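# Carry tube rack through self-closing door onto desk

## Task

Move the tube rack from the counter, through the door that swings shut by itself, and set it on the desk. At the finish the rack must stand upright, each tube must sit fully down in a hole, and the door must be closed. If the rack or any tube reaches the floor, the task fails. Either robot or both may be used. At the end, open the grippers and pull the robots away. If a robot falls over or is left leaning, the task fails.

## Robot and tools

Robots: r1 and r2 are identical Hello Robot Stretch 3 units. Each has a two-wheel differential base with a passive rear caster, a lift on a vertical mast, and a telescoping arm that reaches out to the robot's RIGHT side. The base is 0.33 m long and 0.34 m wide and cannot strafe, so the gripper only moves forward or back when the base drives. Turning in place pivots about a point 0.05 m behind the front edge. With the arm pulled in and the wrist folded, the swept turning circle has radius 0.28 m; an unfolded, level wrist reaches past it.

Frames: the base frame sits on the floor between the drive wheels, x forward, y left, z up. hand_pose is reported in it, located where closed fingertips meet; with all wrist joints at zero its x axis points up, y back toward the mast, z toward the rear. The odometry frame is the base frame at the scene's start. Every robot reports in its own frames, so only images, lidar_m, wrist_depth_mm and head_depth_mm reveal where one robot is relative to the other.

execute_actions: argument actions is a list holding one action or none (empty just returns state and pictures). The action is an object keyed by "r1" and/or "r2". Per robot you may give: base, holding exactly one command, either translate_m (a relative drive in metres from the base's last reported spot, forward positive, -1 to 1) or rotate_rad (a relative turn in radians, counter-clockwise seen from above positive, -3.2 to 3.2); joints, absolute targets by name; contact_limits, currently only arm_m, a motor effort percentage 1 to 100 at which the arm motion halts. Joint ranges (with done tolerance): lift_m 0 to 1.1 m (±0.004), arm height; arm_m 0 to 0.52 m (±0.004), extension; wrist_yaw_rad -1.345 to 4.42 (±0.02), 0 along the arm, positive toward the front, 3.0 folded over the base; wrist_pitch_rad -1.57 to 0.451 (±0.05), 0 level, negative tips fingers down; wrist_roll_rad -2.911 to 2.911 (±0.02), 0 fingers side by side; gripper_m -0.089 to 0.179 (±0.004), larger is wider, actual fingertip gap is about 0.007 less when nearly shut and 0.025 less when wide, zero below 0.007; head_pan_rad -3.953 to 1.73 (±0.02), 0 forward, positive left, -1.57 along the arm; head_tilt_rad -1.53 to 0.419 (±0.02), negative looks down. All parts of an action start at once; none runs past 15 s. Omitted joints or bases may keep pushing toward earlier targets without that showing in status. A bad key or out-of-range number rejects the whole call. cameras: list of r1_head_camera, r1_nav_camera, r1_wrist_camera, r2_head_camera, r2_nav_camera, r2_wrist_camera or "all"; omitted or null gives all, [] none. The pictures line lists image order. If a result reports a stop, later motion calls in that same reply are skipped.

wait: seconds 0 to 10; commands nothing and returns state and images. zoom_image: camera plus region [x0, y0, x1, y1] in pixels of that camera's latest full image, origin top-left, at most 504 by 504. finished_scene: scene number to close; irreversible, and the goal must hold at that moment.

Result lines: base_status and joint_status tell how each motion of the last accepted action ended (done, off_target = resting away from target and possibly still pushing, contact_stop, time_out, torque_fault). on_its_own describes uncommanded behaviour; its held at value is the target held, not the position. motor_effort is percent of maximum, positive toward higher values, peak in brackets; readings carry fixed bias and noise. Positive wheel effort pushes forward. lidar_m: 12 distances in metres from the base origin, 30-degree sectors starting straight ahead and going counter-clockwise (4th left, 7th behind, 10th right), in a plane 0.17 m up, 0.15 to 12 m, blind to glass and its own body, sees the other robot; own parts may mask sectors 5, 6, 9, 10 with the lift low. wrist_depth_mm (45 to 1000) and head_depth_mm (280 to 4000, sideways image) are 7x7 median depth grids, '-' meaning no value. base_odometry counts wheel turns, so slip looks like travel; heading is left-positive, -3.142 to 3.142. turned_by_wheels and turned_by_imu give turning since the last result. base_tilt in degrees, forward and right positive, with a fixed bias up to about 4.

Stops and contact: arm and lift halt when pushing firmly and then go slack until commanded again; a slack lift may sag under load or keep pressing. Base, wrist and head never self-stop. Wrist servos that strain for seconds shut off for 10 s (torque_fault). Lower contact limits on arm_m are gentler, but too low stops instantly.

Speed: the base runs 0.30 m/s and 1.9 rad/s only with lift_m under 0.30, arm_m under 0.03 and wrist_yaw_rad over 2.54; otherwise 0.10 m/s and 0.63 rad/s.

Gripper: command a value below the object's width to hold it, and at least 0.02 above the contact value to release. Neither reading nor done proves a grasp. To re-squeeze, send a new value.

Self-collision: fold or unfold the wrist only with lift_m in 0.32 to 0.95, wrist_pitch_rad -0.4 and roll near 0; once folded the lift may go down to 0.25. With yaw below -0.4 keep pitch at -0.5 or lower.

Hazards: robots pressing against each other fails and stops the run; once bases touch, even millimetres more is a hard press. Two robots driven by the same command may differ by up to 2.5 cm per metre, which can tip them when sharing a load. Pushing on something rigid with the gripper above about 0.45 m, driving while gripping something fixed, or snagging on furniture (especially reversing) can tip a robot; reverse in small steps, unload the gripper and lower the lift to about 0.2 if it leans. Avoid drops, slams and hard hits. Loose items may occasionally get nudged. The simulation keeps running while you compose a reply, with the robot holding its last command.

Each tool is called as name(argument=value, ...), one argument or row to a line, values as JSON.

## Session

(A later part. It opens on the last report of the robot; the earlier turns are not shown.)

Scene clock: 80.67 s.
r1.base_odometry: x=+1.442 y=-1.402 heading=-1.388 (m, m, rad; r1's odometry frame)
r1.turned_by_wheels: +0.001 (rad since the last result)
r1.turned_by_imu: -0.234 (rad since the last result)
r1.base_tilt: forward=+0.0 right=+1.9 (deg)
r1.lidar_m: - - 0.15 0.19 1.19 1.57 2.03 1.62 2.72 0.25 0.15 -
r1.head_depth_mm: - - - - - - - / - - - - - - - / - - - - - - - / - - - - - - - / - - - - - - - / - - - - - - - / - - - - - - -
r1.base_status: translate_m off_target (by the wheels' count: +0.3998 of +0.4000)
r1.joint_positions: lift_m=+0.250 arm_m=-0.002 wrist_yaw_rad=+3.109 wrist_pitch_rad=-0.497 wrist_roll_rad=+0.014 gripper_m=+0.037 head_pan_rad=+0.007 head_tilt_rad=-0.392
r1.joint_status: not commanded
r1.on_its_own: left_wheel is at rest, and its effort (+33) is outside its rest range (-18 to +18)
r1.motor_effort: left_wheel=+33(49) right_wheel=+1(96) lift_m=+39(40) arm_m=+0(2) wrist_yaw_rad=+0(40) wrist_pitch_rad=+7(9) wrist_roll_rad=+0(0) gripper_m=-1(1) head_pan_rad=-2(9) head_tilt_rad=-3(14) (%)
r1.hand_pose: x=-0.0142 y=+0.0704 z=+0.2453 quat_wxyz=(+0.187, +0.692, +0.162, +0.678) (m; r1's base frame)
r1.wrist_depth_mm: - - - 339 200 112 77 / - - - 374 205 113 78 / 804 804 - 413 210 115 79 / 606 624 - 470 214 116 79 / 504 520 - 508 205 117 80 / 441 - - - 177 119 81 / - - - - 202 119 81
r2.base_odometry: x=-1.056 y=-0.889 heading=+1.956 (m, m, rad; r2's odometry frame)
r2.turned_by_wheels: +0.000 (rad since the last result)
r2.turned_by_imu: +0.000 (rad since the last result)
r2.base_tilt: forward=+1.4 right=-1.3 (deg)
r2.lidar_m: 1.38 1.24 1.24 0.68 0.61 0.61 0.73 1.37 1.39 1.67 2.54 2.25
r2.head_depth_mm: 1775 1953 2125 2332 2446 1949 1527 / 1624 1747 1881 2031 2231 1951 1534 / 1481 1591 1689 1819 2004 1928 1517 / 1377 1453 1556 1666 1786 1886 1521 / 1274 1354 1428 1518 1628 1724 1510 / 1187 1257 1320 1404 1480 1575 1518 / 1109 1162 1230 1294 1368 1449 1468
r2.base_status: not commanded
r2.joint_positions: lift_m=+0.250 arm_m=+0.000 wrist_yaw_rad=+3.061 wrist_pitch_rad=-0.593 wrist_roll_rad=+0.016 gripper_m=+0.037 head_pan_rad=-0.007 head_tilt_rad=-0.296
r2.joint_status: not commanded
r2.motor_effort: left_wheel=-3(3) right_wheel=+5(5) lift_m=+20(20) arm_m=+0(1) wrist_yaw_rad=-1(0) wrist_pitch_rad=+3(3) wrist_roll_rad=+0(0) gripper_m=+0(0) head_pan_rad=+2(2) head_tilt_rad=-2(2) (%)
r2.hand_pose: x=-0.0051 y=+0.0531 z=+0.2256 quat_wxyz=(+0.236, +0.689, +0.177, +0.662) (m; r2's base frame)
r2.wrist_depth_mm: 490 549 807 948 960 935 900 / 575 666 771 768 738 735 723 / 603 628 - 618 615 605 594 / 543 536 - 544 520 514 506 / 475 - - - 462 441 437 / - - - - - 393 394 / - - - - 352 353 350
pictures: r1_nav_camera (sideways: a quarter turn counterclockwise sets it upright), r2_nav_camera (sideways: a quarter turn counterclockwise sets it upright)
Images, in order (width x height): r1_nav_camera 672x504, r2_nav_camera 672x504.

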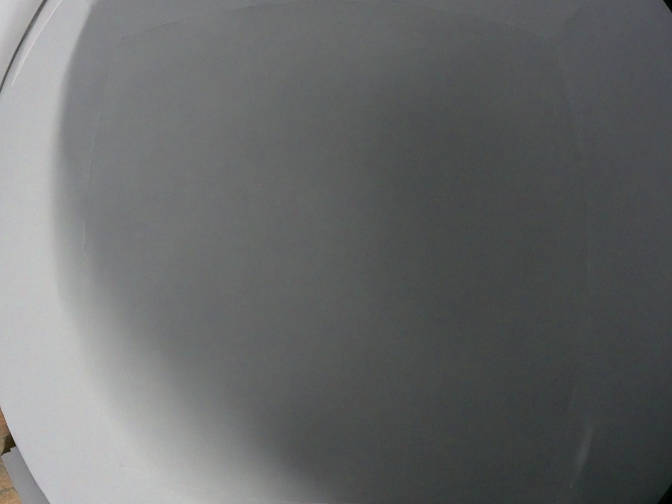

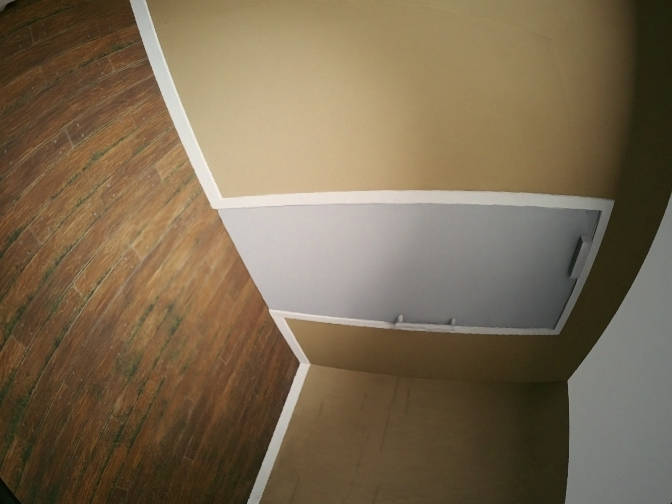

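execute_actions(
  actions=[
    {"r1":{"base":{"translate_m":-0.4}}},
  ],
  cameras=[],
)

execute_actions(
  actions=[
    {"r1":{"base":{"rotate_rad":1.6},"joints":{"head_pan_rad":-1.57,"head_tilt_rad":-0.4,"lift_m":0.9,"wrist_pitch_rad":-0.4}}},
  ],
  cameras=["r1_nav_camera","r1_head_camera"],
)

Scene clock: 89.00 s.
r1.base_odometry: x=+1.369 y=-1.008 heading=-1.388 (m, m, rad; r1's odometry frame)
r1.turned_by_wheels: +0.000 (rad since the last result)
r1.turned_by_imu: +0.001 (rad since the last result)
r1.base_tilt: forward=+0.2 right=+2.0 (deg)
r1.lidar_m: 0.45 0.46 0.49 1.14 1.17 1.40 1.65 1.25 2.25 1.70 0.66 0.47
r1.head_depth_mm: 352 378 409 444 487 539 604 / 349 374 405 440 481 531 594 / 346 372 401 434 476 526 587 / 343 368 398 431 471 518 578 / 340 365 394 426 466 512 571 / 338 362 390 422 460 506 564 / 335 359 386 418 456 500 556
r1.base_status: done
r1.joint_positions: lift_m=+0.250 arm_m=-0.002 wrist_yaw_rad=+3.109 wrist_pitch_rad=-0.497 wrist_roll_rad=+0.014 gripper_m=+0.037 head_pan_rad=+0.002 head_tilt_rad=-0.396
r1.joint_status: not commanded
r1.motor_effort: left_wheel=+0(16) right_wheel=-1(8) lift_m=+38(39) arm_m=+0(0) wrist_yaw_rad=-1(1) wrist_pitch_rad=+7(7) wrist_roll_rad=+0(0) gripper_m=+1(0) head_pan_rad=-1(3) head_tilt_rad=-2(4) (%)
r1.hand_pose: x=-0.0142 y=+0.0704 z=+0.2453 quat_wxyz=(+0.187, +0.692, +0.162, +0.678) (m; r1's base frame)
r1.wrist_depth_mm: - - - - - 573 383 / - - - - 972 582 406 / 793 780 - 798 780 584 437 / 622 630 - 609 611 564 467 / 509 523 - 533 505 501 480 / 440 - - - 431 421 428 / - - - - 367 369 368
r2.base_odometry: x=-1.056 y=-0.889 heading=+1.956 (m, m, rad; r2's odometry frame)
r2.turned_by_wheels: +0.000 (rad since the last result)
r2.turned_by_imu: -0.001 (rad since the last result)
r2.base_tilt: forward=+1.3 right=-1.3 (deg)
r2.lidar_m: 1.39 1.24 1.24 0.68 0.61 0.61 0.74 1.38 1.39 1.67 2.54 2.24
r2.head_depth_mm: 1790 1949 2113 2331 2470 1957 1541 / 1658 1753 1899 2060 2241 1928 1528 / 1497 1608 1708 1840 1976 1950 1542 / 1385 1458 1557 1664 1775 1868 1522 / 1260 1342 1431 1520 1619 1744 1513 / 1186 1255 1310 1400 1481 1584 1510 / 1112 1162 1234 1285 1371 1443 1472
r2.base_status: not commanded
r2.joint_positions: lift_m=+0.250 arm_m=+0.000 wrist_yaw_rad=+3.061 wrist_pitch_rad=-0.593 wrist_roll_rad=+0.016 gripper_m=+0.037 head_pan_rad=-0.007 head_tilt_rad=-0.296
r2.joint_status: not commanded
r2.motor_effort: left_wheel=-3(3) right_wheel=+4(5) lift_m=+20(20) arm_m=+0(1) wrist_yaw_rad=-2(0) wrist_pitch_rad=+3(3) wrist_roll_rad=+0(0) gripper_m=+0(0) head_pan_rad=+2(2) head_tilt_rad=-2(2) (%)
r2.hand_pose: x=-0.0051 y=+0.0531 z=+0.2256 quat_wxyz=(+0.236, +0.689, +0.177, +0.662) (m; r2's base frame)
r2.wrist_depth_mm: 490 546 810 916 942 940 919 / 571 645 773 762 744 735 737 / 603 636 - 631 609 596 599 / 537 538 - 540 519 514 507 / 482 - - - 456 445 443 / - - - - - 393 390 / - - - - 356 353 348
pictures: none
No camera images: the call's "cameras" was empty. Leave "cameras" out to get every camera's image.

Scene clock: 95.73 s.
r1.base_odometry: x=+1.369 y=-1.008 heading=+0.211 (m, m, rad; r1's odometry frame)
r1.turned_by_wheels: +1.600 (rad since the last result)
r1.turned_by_imu: +1.576 (rad since the last result)
r1.base_tilt: forward=+0.2 right=+1.8 (deg)
r1.lidar_m: 1.14 1.18 1.40 1.64 1.69 2.28 1.60 0.65 0.47 0.45 0.46 0.49
r1.head_depth_mm: 355 381 411 446 490 542 593 / 353 378 409 443 485 536 586 / 350 377 406 441 482 531 591 / 348 374 403 437 477 527 586 / 346 371 400 434 474 520 581 / 344 370 396 430 470 516 574 / 342 367 395 428 466 512 569
r1.base_status: done
r1.joint_positions: lift_m=+0.900 arm_m=-0.002 wrist_yaw_rad=+3.109 wrist_pitch_rad=-0.418 wrist_roll_rad=+0.014 gripper_m=+0.037 head_pan_rad=-1.563 head_tilt_rad=-0.396
r1.joint_status: all done
r1.motor_effort: left_wheel=-3(7) right_wheel=+4(13) lift_m=+48(50) arm_m=+0(0) wrist_yaw_rad=+0(1) wrist_pitch_rad=+8(8) wrist_roll_rad=+0(0) gripper_m=+0(0) head_pan_rad=-3(39) head_tilt_rad=-2(2) (%)
r1.hand_pose: x=-0.0139 y=+0.0809 z=+0.9122 quat_wxyz=(+0.159, +0.698, +0.135, +0.685) (m; r1's base frame)
r1.wrist_depth_mm: - - - - - - - / - - - - - - - / - - - - - - - / - - - - - - - / - - - - - - - / - - - - - - - / - - - - - - -
r2.base_odometry: x=-1.056 y=-0.889 heading=+1.956 (m, m, rad; r2's odometry frame)
r2.turned_by_wheels: +0.000 (rad since the last result)
r2.turned_by_imu: -0.001 (rad since the last result)
r2.base_tilt: forward=+1.4 right=-1.3 (deg)
r2.lidar_m: 1.38 1.24 1.24 0.68 0.61 0.61 0.73 1.38 1.39 1.68 2.54 2.25
r2.head_depth_mm: 1815 1948 2110 2357 2475 1974 1523 / 1638 1756 1887 2033 2261 1937 1529 / 1494 1592 1712 1843 1985 1942 1527 / 1374 1461 1557 1660 1781 1867 1524 / 1277 1347 1416 1516 1608 1729 1516 / 1187 1252 1321 1393 1480 1590 1509 / 1110 1172 1232 1284 1374 1464 1471
r2.base_status: not commanded
r2.joint_positions: lift_m=+0.250 arm_m=+0.000 wrist_yaw_rad=+3.061 wrist_pitch_rad=-0.593 wrist_roll_rad=+0.016 gripper_m=+0.037 head_pan_rad=-0.007 head_tilt_rad=-0.296
r2.joint_status: not commanded
r2.motor_effort: left_wheel=-3(3) right_wheel=+5(5) lift_m=+21(21) arm_m=+0(1) wrist_yaw_rad=+0(0) wrist_pitch_rad=+3(3) wrist_roll_rad=+0(0) gripper_m=+0(0) head_pan_rad=+2(1) head_tilt_rad=-2(2) (%)
r2.hand_pose: x=-0.0051 y=+0.0531 z=+0.2256 quat_wxyz=(+0.236, +0.689, +0.177, +0.662) (m; r2's base frame)
r2.wrist_depth_mm: 496 558 811 910 936 931 912 / 571 653 762 744 755 725 725 / 600 633 - 613 606 605 595 / 538 547 - 539 520 519 505 / 482 - - - 459 449 447 / - - - - - 398 392 / - - - - 356 351 349
pictures: r1_head_camera (sideways: a quarter turn clockwise sets it upright), r1_nav_camera (sideways: a quarter turn counterclockwise sets it upright)
Images, in order (width x height): r1_head_camera 896x504, r1_nav_camera 672x504.

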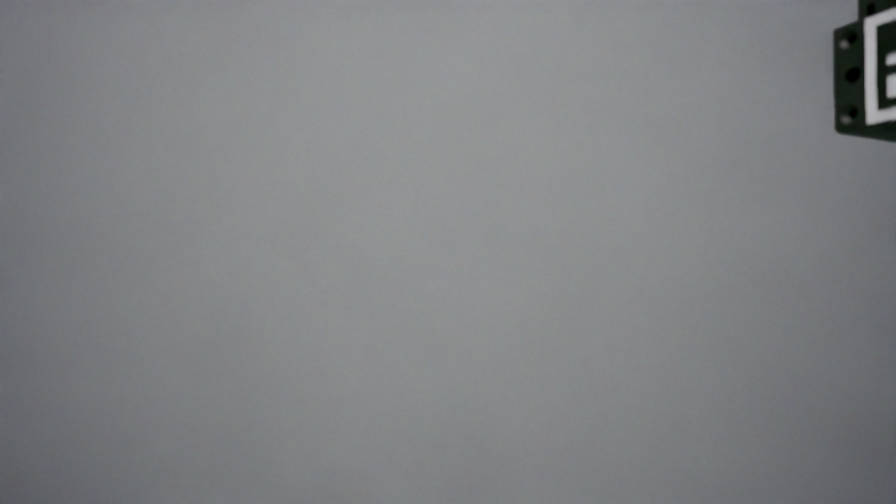

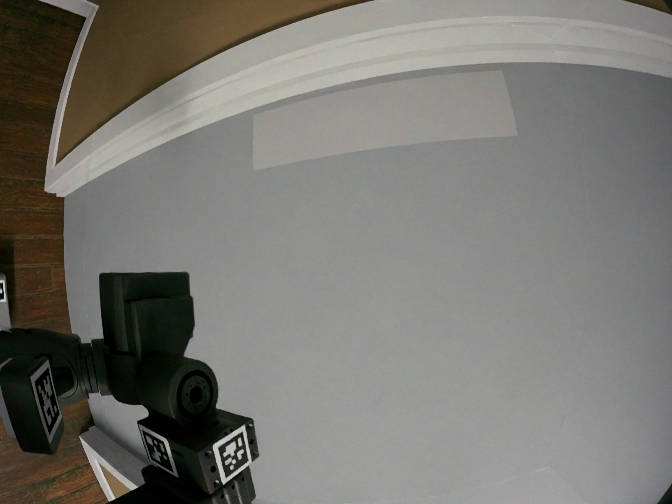

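execute_actions(
  actions=[
    {"r1":{"base":{"translate_m":0.27},"joints":{"lift_m":0.95}}},
  ],
  cameras=[],
)

execute_actions(
  actions=[
    {"r1":{"joints":{"arm_m":0.4}}},
  ],
  cameras=["r1_nav_camera","r2_nav_camera"],
)

Scene clock: 100.13 s.
r1.base_odometry: x=+1.633 y=-0.952 heading=+0.211 (m, m, rad; r1's odometry frame)
r1.turned_by_wheels: +0.000 (rad since the last result)
r1.turned_by_imu: -0.002 (rad since the last result)
r1.base_tilt: forward=+0.1 right=+1.7 (deg)
r1.lidar_m: 0.87 0.90 1.21 1.65 1.70 2.29 1.58 0.64 0.46 0.36 0.36 0.50
r1.head_depth_mm: 349 374 405 440 481 521 - / 347 372 402 436 476 519 - / 344 369 398 433 473 523 - / 342 366 394 428 468 517 552 / 340 364 392 425 458 507 545 / 310 314 316 339 363 399 419 / - 283 297 322 350 391 438
r1.base_status: done
r1.joint_positions: lift_m=+0.950 arm_m=-0.002 wrist_yaw_rad=+3.109 wrist_pitch_rad=-0.418 wrist_roll_rad=+0.014 gripper_m=+0.037 head_pan_rad=-1.563 head_tilt_rad=-0.396
r1.joint_status: all done
r1.motor_effort: left_wheel=-4(4) right_wheel=+4(10) lift_m=+48(48) arm_m=+0(0) wrist_yaw_rad=+0(1) wrist_pitch_rad=+8(8) wrist_roll_rad=+0(0) gripper_m=+1(0) head_pan_rad=-3(3) head_tilt_rad=-3(2) (%)
r1.hand_pose: x=-0.0139 y=+0.0810 z=+0.9623 quat_wxyz=(+0.159, +0.698, +0.135, +0.685) (m; r1's base frame)
r1.wrist_depth_mm: - - - - - - 916 / - - - - - - 944 / - - - - - - 960 / - - - - - - 962 / - - - - - - 968 / - - - - - - 957 / - - - - - - 978
r2.base_odometry: x=-1.056 y=-0.889 heading=+1.956 (m, m, rad; r2's odometry frame)
r2.turned_by_wheels: +0.000 (rad since the last result)
r2.turned_by_imu: -0.001 (rad since the last result)
r2.base_tilt: forward=+1.4 right=-1.4 (deg)
r2.lidar_m: 1.38 1.24 1.24 0.68 0.61 0.61 0.74 1.37 1.39 1.67 2.54 2.25
r2.head_depth_mm: 1803 1960 2117 2315 2463 1942 1537 / 1633 1765 1900 2046 2241 1956 1519 / 1498 1588 1697 1832 1981 1935 1521 / 1370 1451 1550 1674 1784 1859 1530 / 1280 1340 1431 1519 1619 1719 1520 / 1192 1244 1325 1391 1488 1581 1514 / 1110 1162 1229 1291 1372 1441 1470
r2.base_status: not commanded
r2.joint_positions: lift_m=+0.250 arm_m=+0.000 wrist_yaw_rad=+3.061 wrist_pitch_rad=-0.593 wrist_roll_rad=+0.016 gripper_m=+0.037 head_pan_rad=-0.007 head_tilt_rad=-0.296
r2.joint_status: not commanded
r2.motor_effort: left_wheel=-3(3) right_wheel=+5(5) lift_m=+20(20) arm_m=-1(1) wrist_yaw_rad=-1(1) wrist_pitch_rad=+3(3) wrist_roll_rad=+0(1) gripper_m=+0(0) head_pan_rad=+2(2) head_tilt_rad=-2(2) (%)
r2.hand_pose: x=-0.0051 y=+0.0531 z=+0.2256 quat_wxyz=(+0.236, +0.689, +0.177, +0.662) (m; r2's base frame)
r2.wrist_depth_mm: 489 551 802 925 947 945 902 / 567 654 792 758 763 734 726 / 598 631 - 625 620 609 602 / 540 538 - 540 520 514 505 / 479 - - - 462 437 441 / - - - - - 395 388 / - - - - 355 354 350
pictures: none
No camera images: the call's "cameras" was empty. Leave "cameras" out to get every camera's image.

Scene clock: 104.30 s.
r1.base_odometry: x=+1.633 y=-0.952 heading=+0.211 (m, m, rad; r1's odometry frame)
r1.turned_by_wheels: +0.000 (rad since the last result)
r1.turned_by_imu: +0.118 (rad since the last result)
r1.base_tilt: forward=-5.4 right=-6.4 (deg)
r1.lidar_m: 0.88 0.93 1.27 1.14 1.08 1.10 1.14 0.62 0.48 0.38 0.42 0.61
r1.head_depth_mm: 504 528 554 579 - 656 694 / 506 531 556 - 622 655 694 / 510 535 559 595 622 658 703 / 513 537 564 - - 664 706 / 515 541 566 600 630 662 699 / 514 535 549 560 555 574 605 / 449 465 484 509 544 581 622
r1.base_status: not commanded
r1.joint_positions: lift_m=+0.950 arm_m=+0.399 wrist_yaw_rad=+3.122 wrist_pitch_rad=-0.418 wrist_roll_rad=+0.014 gripper_m=+0.037 head_pan_rad=-1.563 head_tilt_rad=-0.397
r1.joint_status: all done
r1.on_its_own: base_tilt is 9.9 degrees off its reading at the scene's start (forward=+0.0 right=+1.9)
r1.motor_effort: left_wheel=-4(6) right_wheel=+0(4) lift_m=+46(47) arm_m=+9(18) wrist_yaw_rad=-11(44) wrist_pitch_rad=+8(10) wrist_roll_rad=+0(0) gripper_m=+0(0) head_pan_rad=-3(3) head_tilt_rad=-1(2) (%)
r1.hand_pose: x=-0.0169 y=-0.3194 z=+0.9624 quat_wxyz=(+0.155, +0.698, +0.139, +0.686) (m; r1's base frame)
r1.wrist_depth_mm: - - - - - - - / - - - - - - - / - - - - - - - / - - - - - - - / - - - - - - - / - - - - - - - / - - - - - - -
r2.base_odometry: x=-1.056 y=-0.889 heading=+1.956 (m, m, rad; r2's odometry frame)
r2.turned_by_wheels: +0.000 (rad since the last result)
r2.turned_by_imu: -0.001 (rad since the last result)
r2.base_tilt: forward=+1.4 right=-1.3 (deg)
r2.lidar_m: 1.38 1.24 1.24 0.68 0.61 0.61 0.74 1.38 1.39 1.68 2.54 2.25
r2.head_depth_mm: 1810 1943 2121 2329 2475 1956 1533 / 1629 1756 1901 2068 2254 1940 1533 / 1502 1592 1704 1841 1977 1982 1530 / 1374 1448 1548 1649 1773 1856 1528 / 1263 1355 1430 1526 1629 1741 1508 / 1184 1256 1319 1391 1489 1587 1515 / 1111 1172 1220 1295 1367 1446 1465
r2.base_status: not commanded
r2.joint_positions: lift_m=+0.250 arm_m=+0.000 wrist_yaw_rad=+3.061 wrist_pitch_rad=-0.593 wrist_roll_rad=+0.016 gripper_m=+0.037 head_pan_rad=-0.007 head_tilt_rad=-0.296
r2.joint_status: not commanded
r2.motor_effort: left_wheel=-3(3) right_wheel=+5(5) lift_m=+21(20) arm_m=+0(1) wrist_yaw_rad=+0(1) wrist_pitch_rad=+3(3) wrist_roll_rad=+0(1) gripper_m=+0(1) head_pan_rad=+3(1) head_tilt_rad=-2(2) (%)
r2.hand_pose: x=-0.0051 y=+0.0531 z=+0.2256 quat_wxyz=(+0.236, +0.689, +0.177, +0.662) (m; r2's base frame)
r2.wrist_depth_mm: 490 552 805 933 941 939 924 / 574 648 763 745 740 733 726 / 593 634 - 613 610 604 605 / 534 545 - 543 516 515 504 / 485 - - - 456 449 442 / - - - - - 397 394 / - - - - 352 354 352
pictures: r1_nav_camera (sideways: a quarter turn counterclockwise sets it upright), r2_nav_camera (sideways: a quarter turn counterclockwise sets it upright)
Images, in order (width x height): r1_nav_camera 672x504, r2_nav_camera 672x504.

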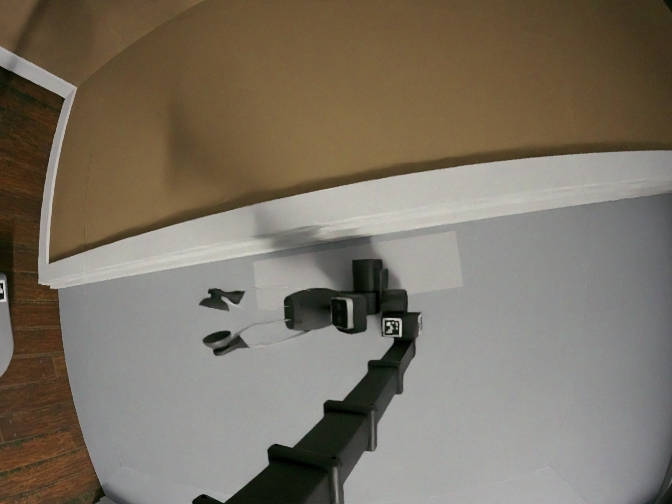

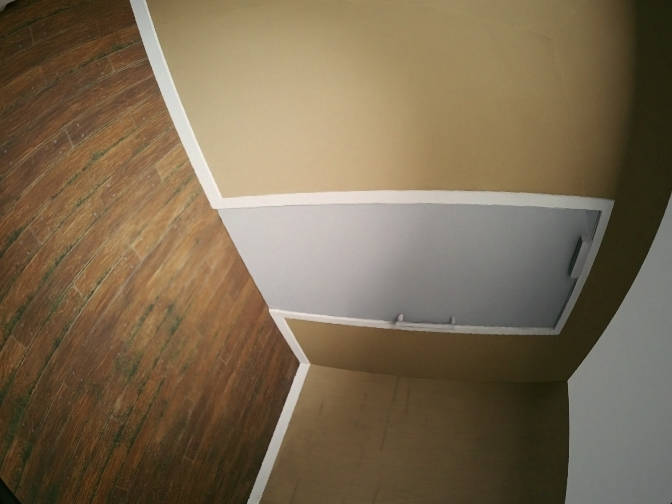

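execute_actions(
  actions=[
    {"r1":{"joints":{"arm_m":0.0}},"r2":{"joints":{"head_pan_rad":0.3}}},
  ],
  cameras=["r2_nav_camera","r1_nav_camera"],
)

Scene clock: 109.07 s.
r1.base_odometry: x=+1.633 y=-0.952 heading=+0.211 (m, m, rad; r1's odometry frame)
r1.turned_by_wheels: +0.000 (rad since the last result)
r1.turned_by_imu: -0.203 (rad since the last result)
r1.base_tilt: forward=+0.1 right=+1.8 (deg)
r1.lidar_m: 0.89 0.90 1.14 1.34 1.36 2.12 2.50 0.71 0.48 0.41 0.36 0.46
r1.head_depth_mm: 362 390 423 460 506 545 - / 357 384 415 452 497 539 - / 351 377 408 444 486 536 - / 346 370 401 435 474 525 - / 341 364 392 425 465 513 550 / 335 359 386 418 452 493 535 / 313 327 343 351 359 385 421
r1.base_status: not commanded
r1.joint_positions: lift_m=+0.950 arm_m=+0.000 wrist_yaw_rad=+3.109 wrist_pitch_rad=-0.417 wrist_roll_rad=+0.014 gripper_m=+0.037 head_pan_rad=-1.563 head_tilt_rad=-0.398
r1.joint_status: all done
r1.motor_effort: left_wheel=+0(3) right_wheel=-1(27) lift_m=+43(46) arm_m=-3(8) wrist_yaw_rad=-2(20) wrist_pitch_rad=+8(8) wrist_roll_rad=+0(0) gripper_m=+0(0) head_pan_rad=-3(3) head_tilt_rad=-1(1) (%)
r1.hand_pose: x=-0.0140 y=+0.0790 z=+0.9627 quat_wxyz=(+0.159, +0.699, +0.134, +0.685) (m; r1's base frame)
r1.wrist_depth_mm: - - - - - - 878 / - - - - - - 887 / 986 977 - - - - 901 / - - - - - - 888 / - - - - - - 905 / - - - - - - 971 / - - - - - - 929
r2.base_odometry: x=-1.056 y=-0.889 heading=+1.956 (m, m, rad; r2's odometry frame)
r2.turned_by_wheels: +0.000 (rad since the last result)
r2.turned_by_imu: -0.001 (rad since the last result)
r2.base_tilt: forward=+1.4 right=-1.4 (deg)
r2.lidar_m: 1.38 1.24 1.24 0.68 0.61 0.61 0.74 1.37 1.39 1.68 2.54 2.25
r2.head_depth_mm: 1296 1392 1483 1600 1738 1839 1535 / 1247 1314 1412 1513 1623 1742 1529 / 1194 1263 1347 1435 1544 1683 1528 / 1139 1202 1287 1375 1460 1582 1517 / 1094 1158 1236 1311 1402 1493 1525 / 1058 1117 1181 1261 1331 1432 1476 / 1020 1082 1138 1201 1280 1365 1426
r2.base_status: not commanded
r2.joint_positions: lift_m=+0.250 arm_m=+0.000 wrist_yaw_rad=+3.061 wrist_pitch_rad=-0.593 wrist_roll_rad=+0.016 gripper_m=+0.037 head_pan_rad=+0.293 head_tilt_rad=-0.296
r2.joint_status: all done
r2.motor_effort: left_wheel=-3(4) right_wheel=+5(5) lift_m=+20(20) arm_m=+0(0) wrist_yaw_rad=-1(0) wrist_pitch_rad=+3(3) wrist_roll_rad=+0(1) gripper_m=+0(0) head_pan_rad=+2(17) head_tilt_rad=-2(2) (%)
r2.hand_pose: x=-0.0051 y=+0.0531 z=+0.2256 quat_wxyz=(+0.236, +0.689, +0.177, +0.662) (m; r2's base frame)
r2.wrist_depth_mm: 495 551 799 920 957 934 924 / 570 652 757 743 743 732 732 / 594 631 - 628 611 605 586 / 552 547 - 545 520 511 510 / 481 - - - 459 441 440 / - - - - - 395 394 / - - - - 353 350 350
pictures: r1_nav_camera (sideways: a quarter turn counterclockwise sets it upright), r2_nav_camera (sideways: a quarter turn counterclockwise sets it upright)
Images, in order (width x height): r1_nav_camera 672x504, r2_nav_camera 672x504.

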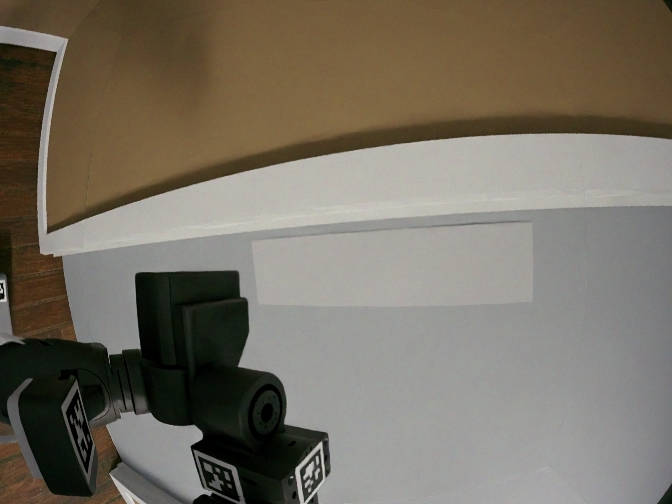

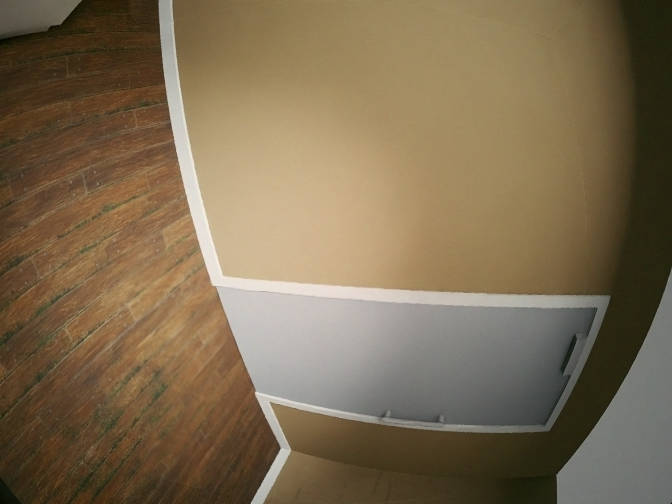

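execute_actions(
  actions=[
    {"r1":{"base":{"translate_m":-1.0},"joints":{"lift_m":0.3,"head_pan_rad":0}},"r2":{"base":{"translate_m":1.0},"joints":{"head_pan_rad":0}}},
  ],
  cameras=["r2_nav_camera"],
)

Scene clock: 122.43 s.
r1.base_odometry: x=+0.656 y=-1.162 heading=+0.211 (m, m, rad; r1's odometry frame)
r1.turned_by_wheels: +0.000 (rad since the last result)
r1.turned_by_imu: +0.004 (rad since the last result)
r1.base_tilt: forward=+0.2 right=+1.9 (deg)
r1.lidar_m: 1.31 1.83 1.65 1.08 1.56 1.99 1.87 0.75 0.51 0.47 0.47 0.71
r1.head_depth_mm: 926 972 1036 1075 1090 1098 1109 / 1137 1153 1167 1173 1263 1349 1320 / 1567 1620 1653 1684 1722 1608 1355 / 1572 1693 1821 1987 2093 1683 1350 / 1542 1681 1803 1934 2063 1677 1340 / 1534 1631 1770 1894 2037 1660 1334 / 1500 1615 1728 1873 2005 1656 1333
r1.base_status: done
r1.joint_positions: lift_m=+0.300 arm_m=+0.000 wrist_yaw_rad=+3.109 wrist_pitch_rad=-0.417 wrist_roll_rad=+0.014 gripper_m=+0.037 head_pan_rad=-0.007 head_tilt_rad=-0.398
r1.joint_status: all done
r1.motor_effort: left_wheel=-1(4) right_wheel=+0(5) lift_m=+26(34) arm_m=-3(3) wrist_yaw_rad=-1(1) wrist_pitch_rad=+8(7) wrist_roll_rad=-1(0) gripper_m=+0(0) head_pan_rad=+3(36) head_tilt_rad=-1(1) (%)
r1.hand_pose: x=-0.0140 y=+0.0790 z=+0.3132 quat_wxyz=(+0.159, +0.699, +0.134, +0.685) (m; r1's base frame)
r1.wrist_depth_mm: - - - - - - - / - - - - - - - / - - - - - - - / 786 799 - 784 792 801 816 / 645 635 629 634 631 630 625 / 519 531 542 529 534 521 534 / 453 - - - 439 445 442
r2.base_odometry: x=-1.431 y=+0.038 heading=+1.955 (m, m, rad; r2's odometry frame)
r2.turned_by_wheels: +0.000 (rad since the last result)
r2.turned_by_imu: -0.001 (rad since the last result)
r2.base_tilt: forward=+1.4 right=-1.5 (deg)
r2.lidar_m: 0.55 0.48 0.49 0.59 1.10 1.28 1.53 2.14 2.14 2.11 1.89 0.89
r2.head_depth_mm: 660 717 774 844 935 1038 1183 / 599 645 693 752 820 902 1005 / 550 586 625 675 730 795 877 / 508 539 575 612 658 710 770 / 471 499 528 561 598 644 691 / 441 463 490 518 549 588 628 / 413 434 457 481 507 540 574
r2.base_status: done
r2.joint_positions: lift_m=+0.250 arm_m=+0.000 wrist_yaw_rad=+3.061 wrist_pitch_rad=-0.593 wrist_roll_rad=+0.016 gripper_m=+0.037 head_pan_rad=+0.007 head_tilt_rad=-0.297
r2.joint_status: all done
r2.motor_effort: left_wheel=-3(6) right_wheel=+4(13) lift_m=+20(20) arm_m=-1(0) wrist_yaw_rad=-1(2) wrist_pitch_rad=+3(3) wrist_roll_rad=+0(0) gripper_m=+0(0) head_pan_rad=-4(17) head_tilt_rad=-2(2) (%)
r2.hand_pose: x=-0.0051 y=+0.0531 z=+0.2256 quat_wxyz=(+0.236, +0.689, +0.177, +0.662) (m; r2's base frame)
r2.wrist_depth_mm: - - 913 738 577 477 409 / 798 791 769 731 628 517 433 / 650 629 - 627 608 551 457 / 537 545 - 543 518 507 488 / 483 - - - 462 446 441 / - - - - - 393 391 / - - - - 355 349 347
pictures: r2_nav_camera (sideways: a quarter turn counterclockwise sets it upright)
Images, in order (width x height): r2_nav_camera 672x504.

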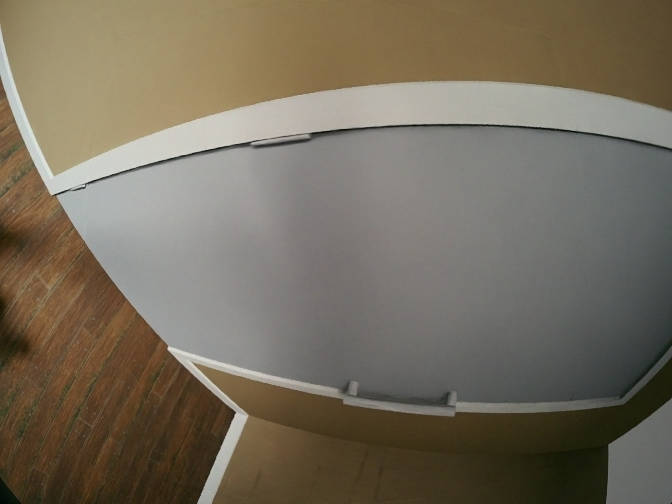

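execute_actions(
  actions=[
    {"r2":{"base":{"translate_m":-0.3}}},
  ],
  cameras=[],
)

execute_actions(
  actions=[
    {"r2":{"base":{"rotate_rad":2.21},"joints":{"lift_m":0.9,"wrist_pitch_rad":-0.4,"head_pan_rad":-1.57,"head_tilt_rad":-0.3}}},
  ],
  cameras=[],
)

execute_actions(
  actions=[
    {"r2":{"base":{"translate_m":-0.45},"joints":{"wrist_yaw_rad":0,"wrist_pitch_rad":0,"gripper_m":0.12}}},
  ],
  cameras=["r2_nav_camera","r2_wrist_camera"],
)

Scene clock: 126.70 s.
r1.base_odometry: x=+0.656 y=-1.162 heading=+0.211 (m, m, rad; r1's odometry frame)
r1.turned_by_wheels: +0.000 (rad since the last result)
r1.turned_by_imu: +0.000 (rad since the last result)
r1.base_tilt: forward=+0.1 right=+1.9 (deg)
r1.lidar_m: 1.31 1.83 1.66 1.08 1.56 1.99 1.87 0.75 0.51 0.47 0.47 0.71
r1.head_depth_mm: 924 972 1033 1079 1088 1101 1107 / 1129 1157 1167 1176 1260 1349 1320 / 1565 1607 1638 1685 1717 1615 1357 / 1580 1698 1824 1988 2112 1691 1342 / 1549 1665 1794 1943 2061 1669 1345 / 1531 1635 1772 1904 2027 1662 1336 / 1502 1624 1731 1871 2002 1659 1329
r1.base_status: not commanded
r1.joint_positions: lift_m=+0.300 arm_m=+0.000 wrist_yaw_rad=+3.109 wrist_pitch_rad=-0.417 wrist_roll_rad=+0.014 gripper_m=+0.037 head_pan_rad=-0.007 head_tilt_rad=-0.398
r1.joint_status: not commanded
r1.motor_effort: left_wheel=-1(1) right_wheel=+0(0) lift_m=+26(26) arm_m=-3(3) wrist_yaw_rad=-1(0) wrist_pitch_rad=+8(8) wrist_roll_rad=+0(1) gripper_m=+1(1) head_pan_rad=+3(3) head_tilt_rad=-1(1) (%)
r1.hand_pose: x=-0.0140 y=+0.0790 z=+0.3132 quat_wxyz=(+0.159, +0.699, +0.134, +0.685) (m; r1's base frame)
r1.wrist_depth_mm: - - - - - - - / - - - - - - - / - - - - - - - / 794 814 - 804 784 791 795 / 640 634 632 641 625 626 640 / 524 528 544 523 539 523 521 / 450 - - - 444 442 446
r2.base_odometry: x=-1.318 y=-0.240 heading=+1.955 (m, m, rad; r2's odometry frame)
r2.turned_by_wheels: +0.000 (rad since the last result)
r2.turned_by_imu: -0.001 (rad since the last result)
r2.base_tilt: forward=+1.3 right=-1.4 (deg)
r2.lidar_m: 0.80 0.71 0.72 0.86 1.07 1.08 1.29 1.91 1.92 2.31 2.08 1.30
r2.head_depth_mm: 990 1066 1164 1272 1412 1556 1527 / 903 962 1042 1123 1232 1364 1456 / 830 878 942 1011 1096 1198 1312 / 763 811 863 918 989 1075 1160 / 708 747 796 843 901 970 1044 / 663 695 736 774 822 870 933 / 607 643 674 711 754 805 860
r2.base_status: done
r2.joint_positions: lift_m=+0.250 arm_m=+0.000 wrist_yaw_rad=+3.061 wrist_pitch_rad=-0.593 wrist_roll_rad=+0.016 gripper_m=+0.037 head_pan_rad=+0.007 head_tilt_rad=-0.297
r2.joint_status: not commanded
r2.motor_effort: left_wheel=-2(8) right_wheel=+4(7) lift_m=+21(21) arm_m=+0(0) wrist_yaw_rad=+0(0) wrist_pitch_rad=+3(3) wrist_roll_rad=+0(0) gripper_m=+0(1) head_pan_rad=-2(3) head_tilt_rad=-2(2) (%)
r2.hand_pose: x=-0.0051 y=+0.0531 z=+0.2256 quat_wxyz=(+0.236, +0.689, +0.177, +0.662) (m; r2's base frame)
r2.wrist_depth_mm: 980 - 977 935 818 687 584 / 794 782 771 746 752 701 623 / 653 639 - 618 606 594 593 / 544 543 - 540 525 516 505 / 483 - - - 457 446 440 / - - - - - 392 389 / - - - - 355 353 349
pictures: none
No camera images: the call's "cameras" was empty. Leave "cameras" out to get every camera's image.

Scene clock: 133.43 s.
r1.base_odometry: x=+0.656 y=-1.162 heading=+0.211 (m, m, rad; r1's odometry frame)
r1.turned_by_wheels: +0.000 (rad since the last result)
r1.turned_by_imu: +0.000 (rad since the last result)
r1.base_tilt: forward=+0.1 right=+2.0 (deg)
r1.lidar_m: 1.31 1.83 1.66 1.08 1.56 1.99 1.87 0.76 0.50 0.47 0.47 0.71
r1.head_depth_mm: 925 976 1034 1075 1093 1100 1115 / 1140 1150 1167 1182 1264 1358 1324 / 1565 1610 1658 1689 1723 1604 1354 / 1568 1702 1818 1987 2110 1680 1349 / 1552 1652 1799 1947 2072 1664 1342 / 1530 1643 1759 1905 2021 1661 1332 / 1507 1605 1730 1870 2006 1661 1329
r1.base_status: not commanded
r1.joint_positions: lift_m=+0.300 arm_m=+0.000 wrist_yaw_rad=+3.109 wrist_pitch_rad=-0.417 wrist_roll_rad=+0.014 gripper_m=+0.037 head_pan_rad=-0.007 head_tilt_rad=-0.398
r1.joint_status: not commanded
r1.motor_effort: left_wheel=+0(0) right_wheel=+0(0) lift_m=+27(26) arm_m=-3(3) wrist_yaw_rad=-1(1) wrist_pitch_rad=+8(8) wrist_roll_rad=+0(1) gripper_m=-1(1) head_pan_rad=+2(3) head_tilt_rad=-1(1) (%)
r1.hand_pose: x=-0.0140 y=+0.0790 z=+0.3132 quat_wxyz=(+0.159, +0.699, +0.134, +0.685) (m; r1's base frame)
r1.wrist_depth_mm: - - - - - - - / - - - - - - - / - - - - - - - / 805 780 - 814 823 807 784 / 643 630 631 632 620 631 634 / 528 524 549 528 535 529 523 / 444 - - - 441 449 448
r2.base_odometry: x=-1.318 y=-0.240 heading=-2.118 (m, m, rad; r2's odometry frame)
r2.turned_by_wheels: +2.210 (rad since the last result)
r2.turned_by_imu: +2.236 (rad since the last result)
r2.base_tilt: forward=+1.3 right=-1.3 (deg)
r2.lidar_m: 1.07 1.09 1.40 1.91 1.95 2.22 2.08 1.11 0.75 0.71 0.73 0.94
r2.head_depth_mm: 599 635 673 717 760 813 890 / 594 631 669 714 764 824 892 / 593 628 667 711 760 823 885 / 592 626 666 708 759 814 884 / 589 623 662 705 755 814 874 / 587 623 659 702 750 806 872 / 584 616 657 699 747 804 868
r2.base_status: done
r2.joint_positions: lift_m=+0.900 arm_m=+0.000 wrist_yaw_rad=+3.061 wrist_pitch_rad=-0.421 wrist_roll_rad=+0.016 gripper_m=+0.037 head_pan_rad=-1.563 head_tilt_rad=-0.297
r2.joint_status: all done
r2.motor_effort: left_wheel=-3(8) right_wheel=+5(14) lift_m=+26(27) arm_m=-1(1) wrist_yaw_rad=+0(0) wrist_pitch_rad=+6(7) wrist_roll_rad=+1(0) gripper_m=-1(1) head_pan_rad=-3(30) head_tilt_rad=-2(1) (%)
r2.hand_pose: x=-0.0031 y=+0.0780 z=+0.9118 quat_wxyz=(+0.177, +0.702, +0.119, +0.679) (m; r2's base frame)
r2.wrist_depth_mm: - - - - - - - / - - - - - - - / - - - - - - - / - - - - - - - / - - - - - - - / - - - - - - - / - - - - - - -
pictures: none
No camera images: the call's "cameras" was empty. Leave "cameras" out to get every camera's image.

Scene clock: 139.30 s.
r1.base_odometry: x=+0.656 y=-1.162 heading=+0.211 (m, m, rad; r1's odometry frame)
r1.turned_by_wheels: +0.000 (rad since the last result)
r1.turned_by_imu: +0.000 (rad since the last result)
r1.base_tilt: forward=+0.2 right=+1.9 (deg)
r1.lidar_m: 1.31 1.83 1.66 1.09 1.56 1.99 1.87 0.75 0.51 0.47 0.47 0.71
r1.head_depth_mm: 929 972 1033 1077 1089 1099 1112 / 1139 1150 1164 1177 1268 1358 1320 / 1556 1615 1653 1689 1718 1608 1352 / 1567 1698 1821 1980 2114 1686 1346 / 1538 1664 1801 1950 2058 1673 1341 / 1532 1645 1771 1914 2019 1678 1336 / 1504 1605 1743 1876 1996 1653 1332
r1.base_status: not commanded
r1.joint_positions: lift_m=+0.300 arm_m=+0.000 wrist_yaw_rad=+3.109 wrist_pitch_rad=-0.417 wrist_roll_rad=+0.014 gripper_m=+0.037 head_pan_rad=-0.007 head_tilt_rad=-0.398
r1.joint_status: not commanded
r1.motor_effort: left_wheel=+0(1) right_wheel=+0(0) lift_m=+26(26) arm_m=-3(3) wrist_yaw_rad=-1(1) wrist_pitch_rad=+8(8) wrist_roll_rad=+1(1) gripper_m=-1(0) head_pan_rad=+3(2) head_tilt_rad=-1(1) (%)
r1.hand_pose: x=-0.0140 y=+0.0790 z=+0.3132 quat_wxyz=(+0.159, +0.699, +0.134, +0.685) (m; r1's base frame)
r1.wrist_depth_mm: - - - - - - - / - - - - - - - / - - - - - - - / 793 790 - 795 797 801 784 / 632 636 645 634 628 630 625 / 522 529 554 523 530 522 522 / 448 - - - 433 443 446
r2.base_odometry: x=-1.084 y=+0.144 heading=-2.118 (m, m, rad; r2's odometry frame)
r2.turned_by_wheels: +0.000 (rad since the last result)
r2.turned_by_imu: -0.002 (rad since the last result)
r2.base_tilt: forward=+1.4 right=-1.3 (deg)
r2.lidar_m: 1.52 1.55 1.99 1.87 1.90 1.75 1.64 1.18 0.81 0.75 0.75 0.99
r2.head_depth_mm: 632 672 713 760 817 878 955 / 633 669 710 756 808 865 932 / 629 666 710 753 807 865 918 / 626 666 703 749 805 865 926 / 625 663 701 748 800 852 935 / 618 650 694 730 789 851 911 / 616 654 692 739 792 851 919
r2.base_status: done
r2.joint_positions: lift_m=+0.900 arm_m=+0.000 wrist_yaw_rad=+0.001 wrist_pitch_rad=-0.025 wrist_roll_rad=+0.016 gripper_m=+0.120 head_pan_rad=-1.563 head_tilt_rad=-0.297
r2.joint_status: all done
r2.motor_effort: left_wheel=-3(5) right_wheel=+5(6) lift_m=+26(26) arm_m=-1(1) wrist_yaw_rad=-1(1) wrist_pitch_rad=+7(7) wrist_roll_rad=+0(0) gripper_m=+1(93) head_pan_rad=-3(2) head_tilt_rad=-2(1) (%)
r2.hand_pose: x=-0.0211 y=-0.4008 z=+1.0080 quat_wxyz=(+0.702, +0.010, -0.712, -0.009) (m; r2's base frame)
r2.wrist_depth_mm: 459 464 470 492 481 496 507 / 478 487 488 497 509 515 519 / 497 499 511 510 523 533 543 / 508 515 525 532 538 552 555 / 531 527 547 556 564 568 580 / 549 551 557 573 582 - 604 / 564 576 588 587 599 631 642
pictures: r2_nav_camera (sideways: a quarter turn counterclockwise sets it upright), r2_wrist_camera
Images, in order (width x height): r2_nav_camera 672x504, r2_wrist_camera 644x364.

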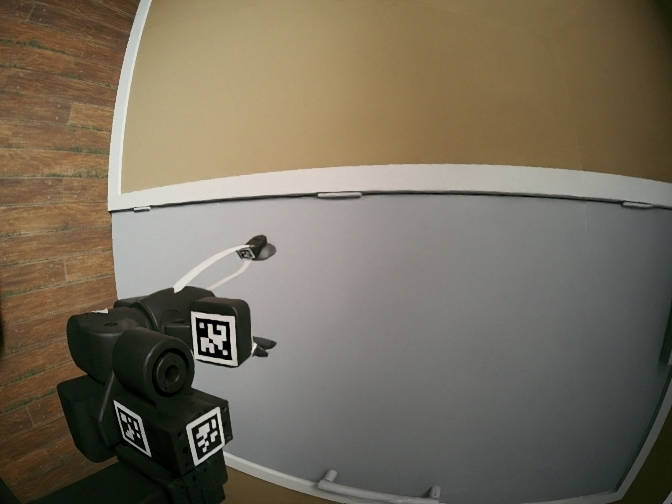

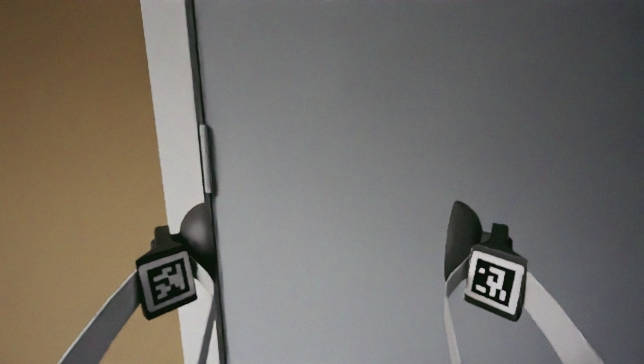

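execute_actions(
  actions=[
    {"r2":{"base":{"translate_m":-0.6}}},
  ],
  cameras=["r2_nav_camera","r2_wrist_camera"],
)

Scene clock: 147.10 s.
r1.base_odometry: x=+0.656 y=-1.162 heading=+0.211 (m, m, rad; r1's odometry frame)
r1.turned_by_wheels: +0.000 (rad since the last result)
r1.turned_by_imu: +0.000 (rad since the last result)
r1.base_tilt: forward=+0.2 right=+1.8 (deg)
r1.lidar_m: 1.31 1.83 1.66 1.09 1.56 1.98 1.87 0.75 0.51 0.47 0.47 0.71
r1.head_depth_mm: 925 975 1030 1077 1090 1105 1109 / 1138 1156 1168 1188 1263 1355 1319 / 1565 1618 1650 1690 1725 1603 1349 / 1567 1697 1827 1976 2119 1697 1351 / 1547 1670 1789 1939 2055 1690 1339 / 1524 1631 1749 1907 2054 1665 1335 / 1505 1609 1734 1869 2001 1654 1339
r1.base_status: not commanded
r1.joint_positions: lift_m=+0.300 arm_m=+0.000 wrist_yaw_rad=+3.109 wrist_pitch_rad=-0.417 wrist_roll_rad=+0.014 gripper_m=+0.037 head_pan_rad=-0.007 head_tilt_rad=-0.398
r1.joint_status: not commanded
r1.motor_effort: left_wheel=+0(1) right_wheel=+0(0) lift_m=+26(27) arm_m=-3(3) wrist_yaw_rad=-1(1) wrist_pitch_rad=+7(8) wrist_roll_rad=+0(0) gripper_m=+0(1) head_pan_rad=+3(3) head_tilt_rad=-1(1) (%)
r1.hand_pose: x=-0.0140 y=+0.0790 z=+0.3132 quat_wxyz=(+0.159, +0.699, +0.134, +0.685) (m; r1's base frame)
r1.wrist_depth_mm: - - - - - - - / - - - - - - - / - - - - - - - / 799 814 - 790 809 785 793 / 625 639 637 630 613 641 625 / 525 519 547 531 533 521 524 / 449 - - - 441 447 444
r2.base_odometry: x=-0.772 y=+0.656 heading=-2.119 (m, m, rad; r2's odometry frame)
r2.turned_by_wheels: +0.000 (rad since the last result)
r2.turned_by_imu: -0.002 (rad since the last result)
r2.base_tilt: forward=+1.4 right=-1.4 (deg)
r2.lidar_m: 2.11 2.15 1.95 1.82 1.64 1.11 1.04 1.06 0.86 0.80 0.82 1.06
r2.head_depth_mm: 673 712 758 814 880 946 1024 / 680 714 758 810 866 925 994 / 675 718 757 796 868 935 986 / 674 714 761 809 862 930 998 / 672 710 754 804 860 915 1000 / 670 708 752 800 857 923 995 / 669 705 749 796 854 916 989
r2.base_status: done
r2.joint_positions: lift_m=+0.900 arm_m=+0.000 wrist_yaw_rad=+0.001 wrist_pitch_rad=-0.025 wrist_roll_rad=+0.016 gripper_m=+0.120 head_pan_rad=-1.563 head_tilt_rad=-0.297
r2.joint_status: not commanded
r2.motor_effort: left_wheel=-3(5) right_wheel=+4(5) lift_m=+26(26) arm_m=-1(1) wrist_yaw_rad=-1(2) wrist_pitch_rad=+7(7) wrist_roll_rad=+0(0) gripper_m=+0(0) head_pan_rad=-2(2) head_tilt_rad=-1(2) (%)
r2.hand_pose: x=-0.0211 y=-0.4008 z=+1.0080 quat_wxyz=(+0.702, +0.010, -0.712, -0.009) (m; r2's base frame)
r2.wrist_depth_mm: 508 519 528 530 534 548 546 / 528 533 542 548 559 571 575 / 540 552 563 565 565 588 596 / 566 573 573 591 588 611 627 / 582 585 605 619 615 628 629 / 603 604 624 631 642 - 676 / 628 641 648 657 674 682 698
pictures: r2_nav_camera (sideways: a quarter turn counterclockwise sets it upright), r2_wrist_camera
Images, in order (width x height): r2_nav_camera 672x504, r2_wrist_camera 644x364.

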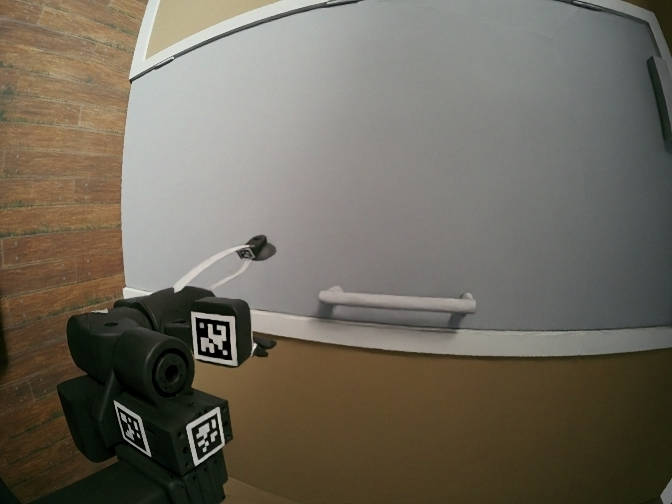

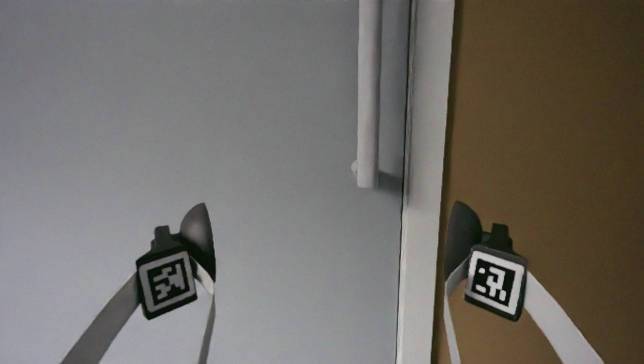

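execute_actions(
  actions=[
    {"r2":{"base":{"translate_m":-0.06},"joints":{"lift_m":1.05,"arm_m":0.2}}},
  ],
  cameras=["r2_wrist_camera"],
)

Scene clock: 150.23 s.
r1.base_odometry: x=+0.656 y=-1.162 heading=+0.211 (m, m, rad; r1's odometry frame)
r1.turned_by_wheels: +0.000 (rad since the last result)
r1.turned_by_imu: +0.000 (rad since the last result)
r1.base_tilt: forward=+0.0 right=+2.0 (deg)
r1.lidar_m: 1.31 1.83 1.66 1.08 1.57 2.00 1.87 0.75 0.51 0.47 0.47 0.71
r1.head_depth_mm: 927 975 1028 1073 1085 1101 1110 / 1137 1156 1169 1177 1265 1349 1313 / 1563 1622 1648 1690 1715 1599 1359 / 1578 1703 1812 1985 2099 1691 1349 / 1551 1673 1795 1946 2055 1672 1344 / 1521 1643 1760 1914 2023 1663 1332 / 1499 1607 1730 1860 2014 1664 1332
r1.base_status: not commanded
r1.joint_positions: lift_m=+0.300 arm_m=+0.000 wrist_yaw_rad=+3.109 wrist_pitch_rad=-0.417 wrist_roll_rad=+0.014 gripper_m=+0.037 head_pan_rad=-0.007 head_tilt_rad=-0.398
r1.joint_status: not commanded
r1.motor_effort: left_wheel=-1(0) right_wheel=+0(0) lift_m=+27(26) arm_m=-3(3) wrist_yaw_rad=-1(1) wrist_pitch_rad=+8(8) wrist_roll_rad=+0(0) gripper_m=+1(0) head_pan_rad=+3(3) head_tilt_rad=-1(1) (%)
r1.hand_pose: x=-0.0140 y=+0.0790 z=+0.3132 quat_wxyz=(+0.159, +0.699, +0.134, +0.685) (m; r1's base frame)
r1.wrist_depth_mm: - - - - - - - / - - - - - - - / - - - - - - - / 797 803 - 782 800 812 810 / 631 632 634 634 638 638 627 / 520 529 544 520 535 525 515 / 444 - - - 440 445 442
r2.base_odometry: x=-0.740 y=+0.708 heading=-2.119 (m, m, rad; r2's odometry frame)
r2.turned_by_wheels: +0.000 (rad since the last result)
r2.turned_by_imu: -0.001 (rad since the last result)
r2.base_tilt: forward=+1.4 right=-1.3 (deg)
r2.lidar_m: 2.17 2.20 1.94 1.81 1.54 1.05 0.98 1.00 0.87 0.81 0.83 1.06
r2.head_depth_mm: 681 726 760 - 900 951 1032 / 677 713 745 - 892 936 1020 / 684 714 747 - 888 939 1011 / 680 716 762 814 869 939 1012 / 677 717 761 811 869 929 1010 / 671 713 755 801 862 931 1005 / 672 708 753 805 857 925 997
r2.base_status: done
r2.joint_positions: lift_m=+1.050 arm_m=+0.200 wrist_yaw_rad=+0.000 wrist_pitch_rad=-0.023 wrist_roll_rad=+0.016 gripper_m=+0.120 head_pan_rad=-1.563 head_tilt_rad=-0.297
r2.joint_status: all done
r2.motor_effort: left_wheel=-2(6) right_wheel=+5(5) lift_m=+27(26) arm_m=+4(4) wrist_yaw_rad=-1(2) wrist_pitch_rad=+6(7) wrist_roll_rad=+0(1) gripper_m=+1(0) head_pan_rad=-3(3) head_tilt_rad=-2(2) (%)
r2.hand_pose: x=-0.0214 y=-0.6002 z=+1.1584 quat_wxyz=(+0.702, +0.009, -0.712, -0.009) (m; r2's base frame)
r2.wrist_depth_mm: 337 339 343 347 343 358 364 / 345 352 354 354 357 372 377 / 359 363 369 370 372 386 391 / 368 374 375 383 384 397 407 / 384 387 397 397 397 412 420 / 393 393 410 414 413 - 443 / 410 423 420 427 430 450 458
pictures: r2_wrist_camera
Images, in order (width x height): r2_wrist_camera 644x364.

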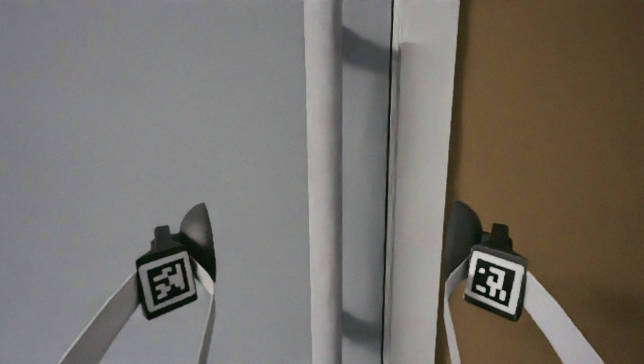

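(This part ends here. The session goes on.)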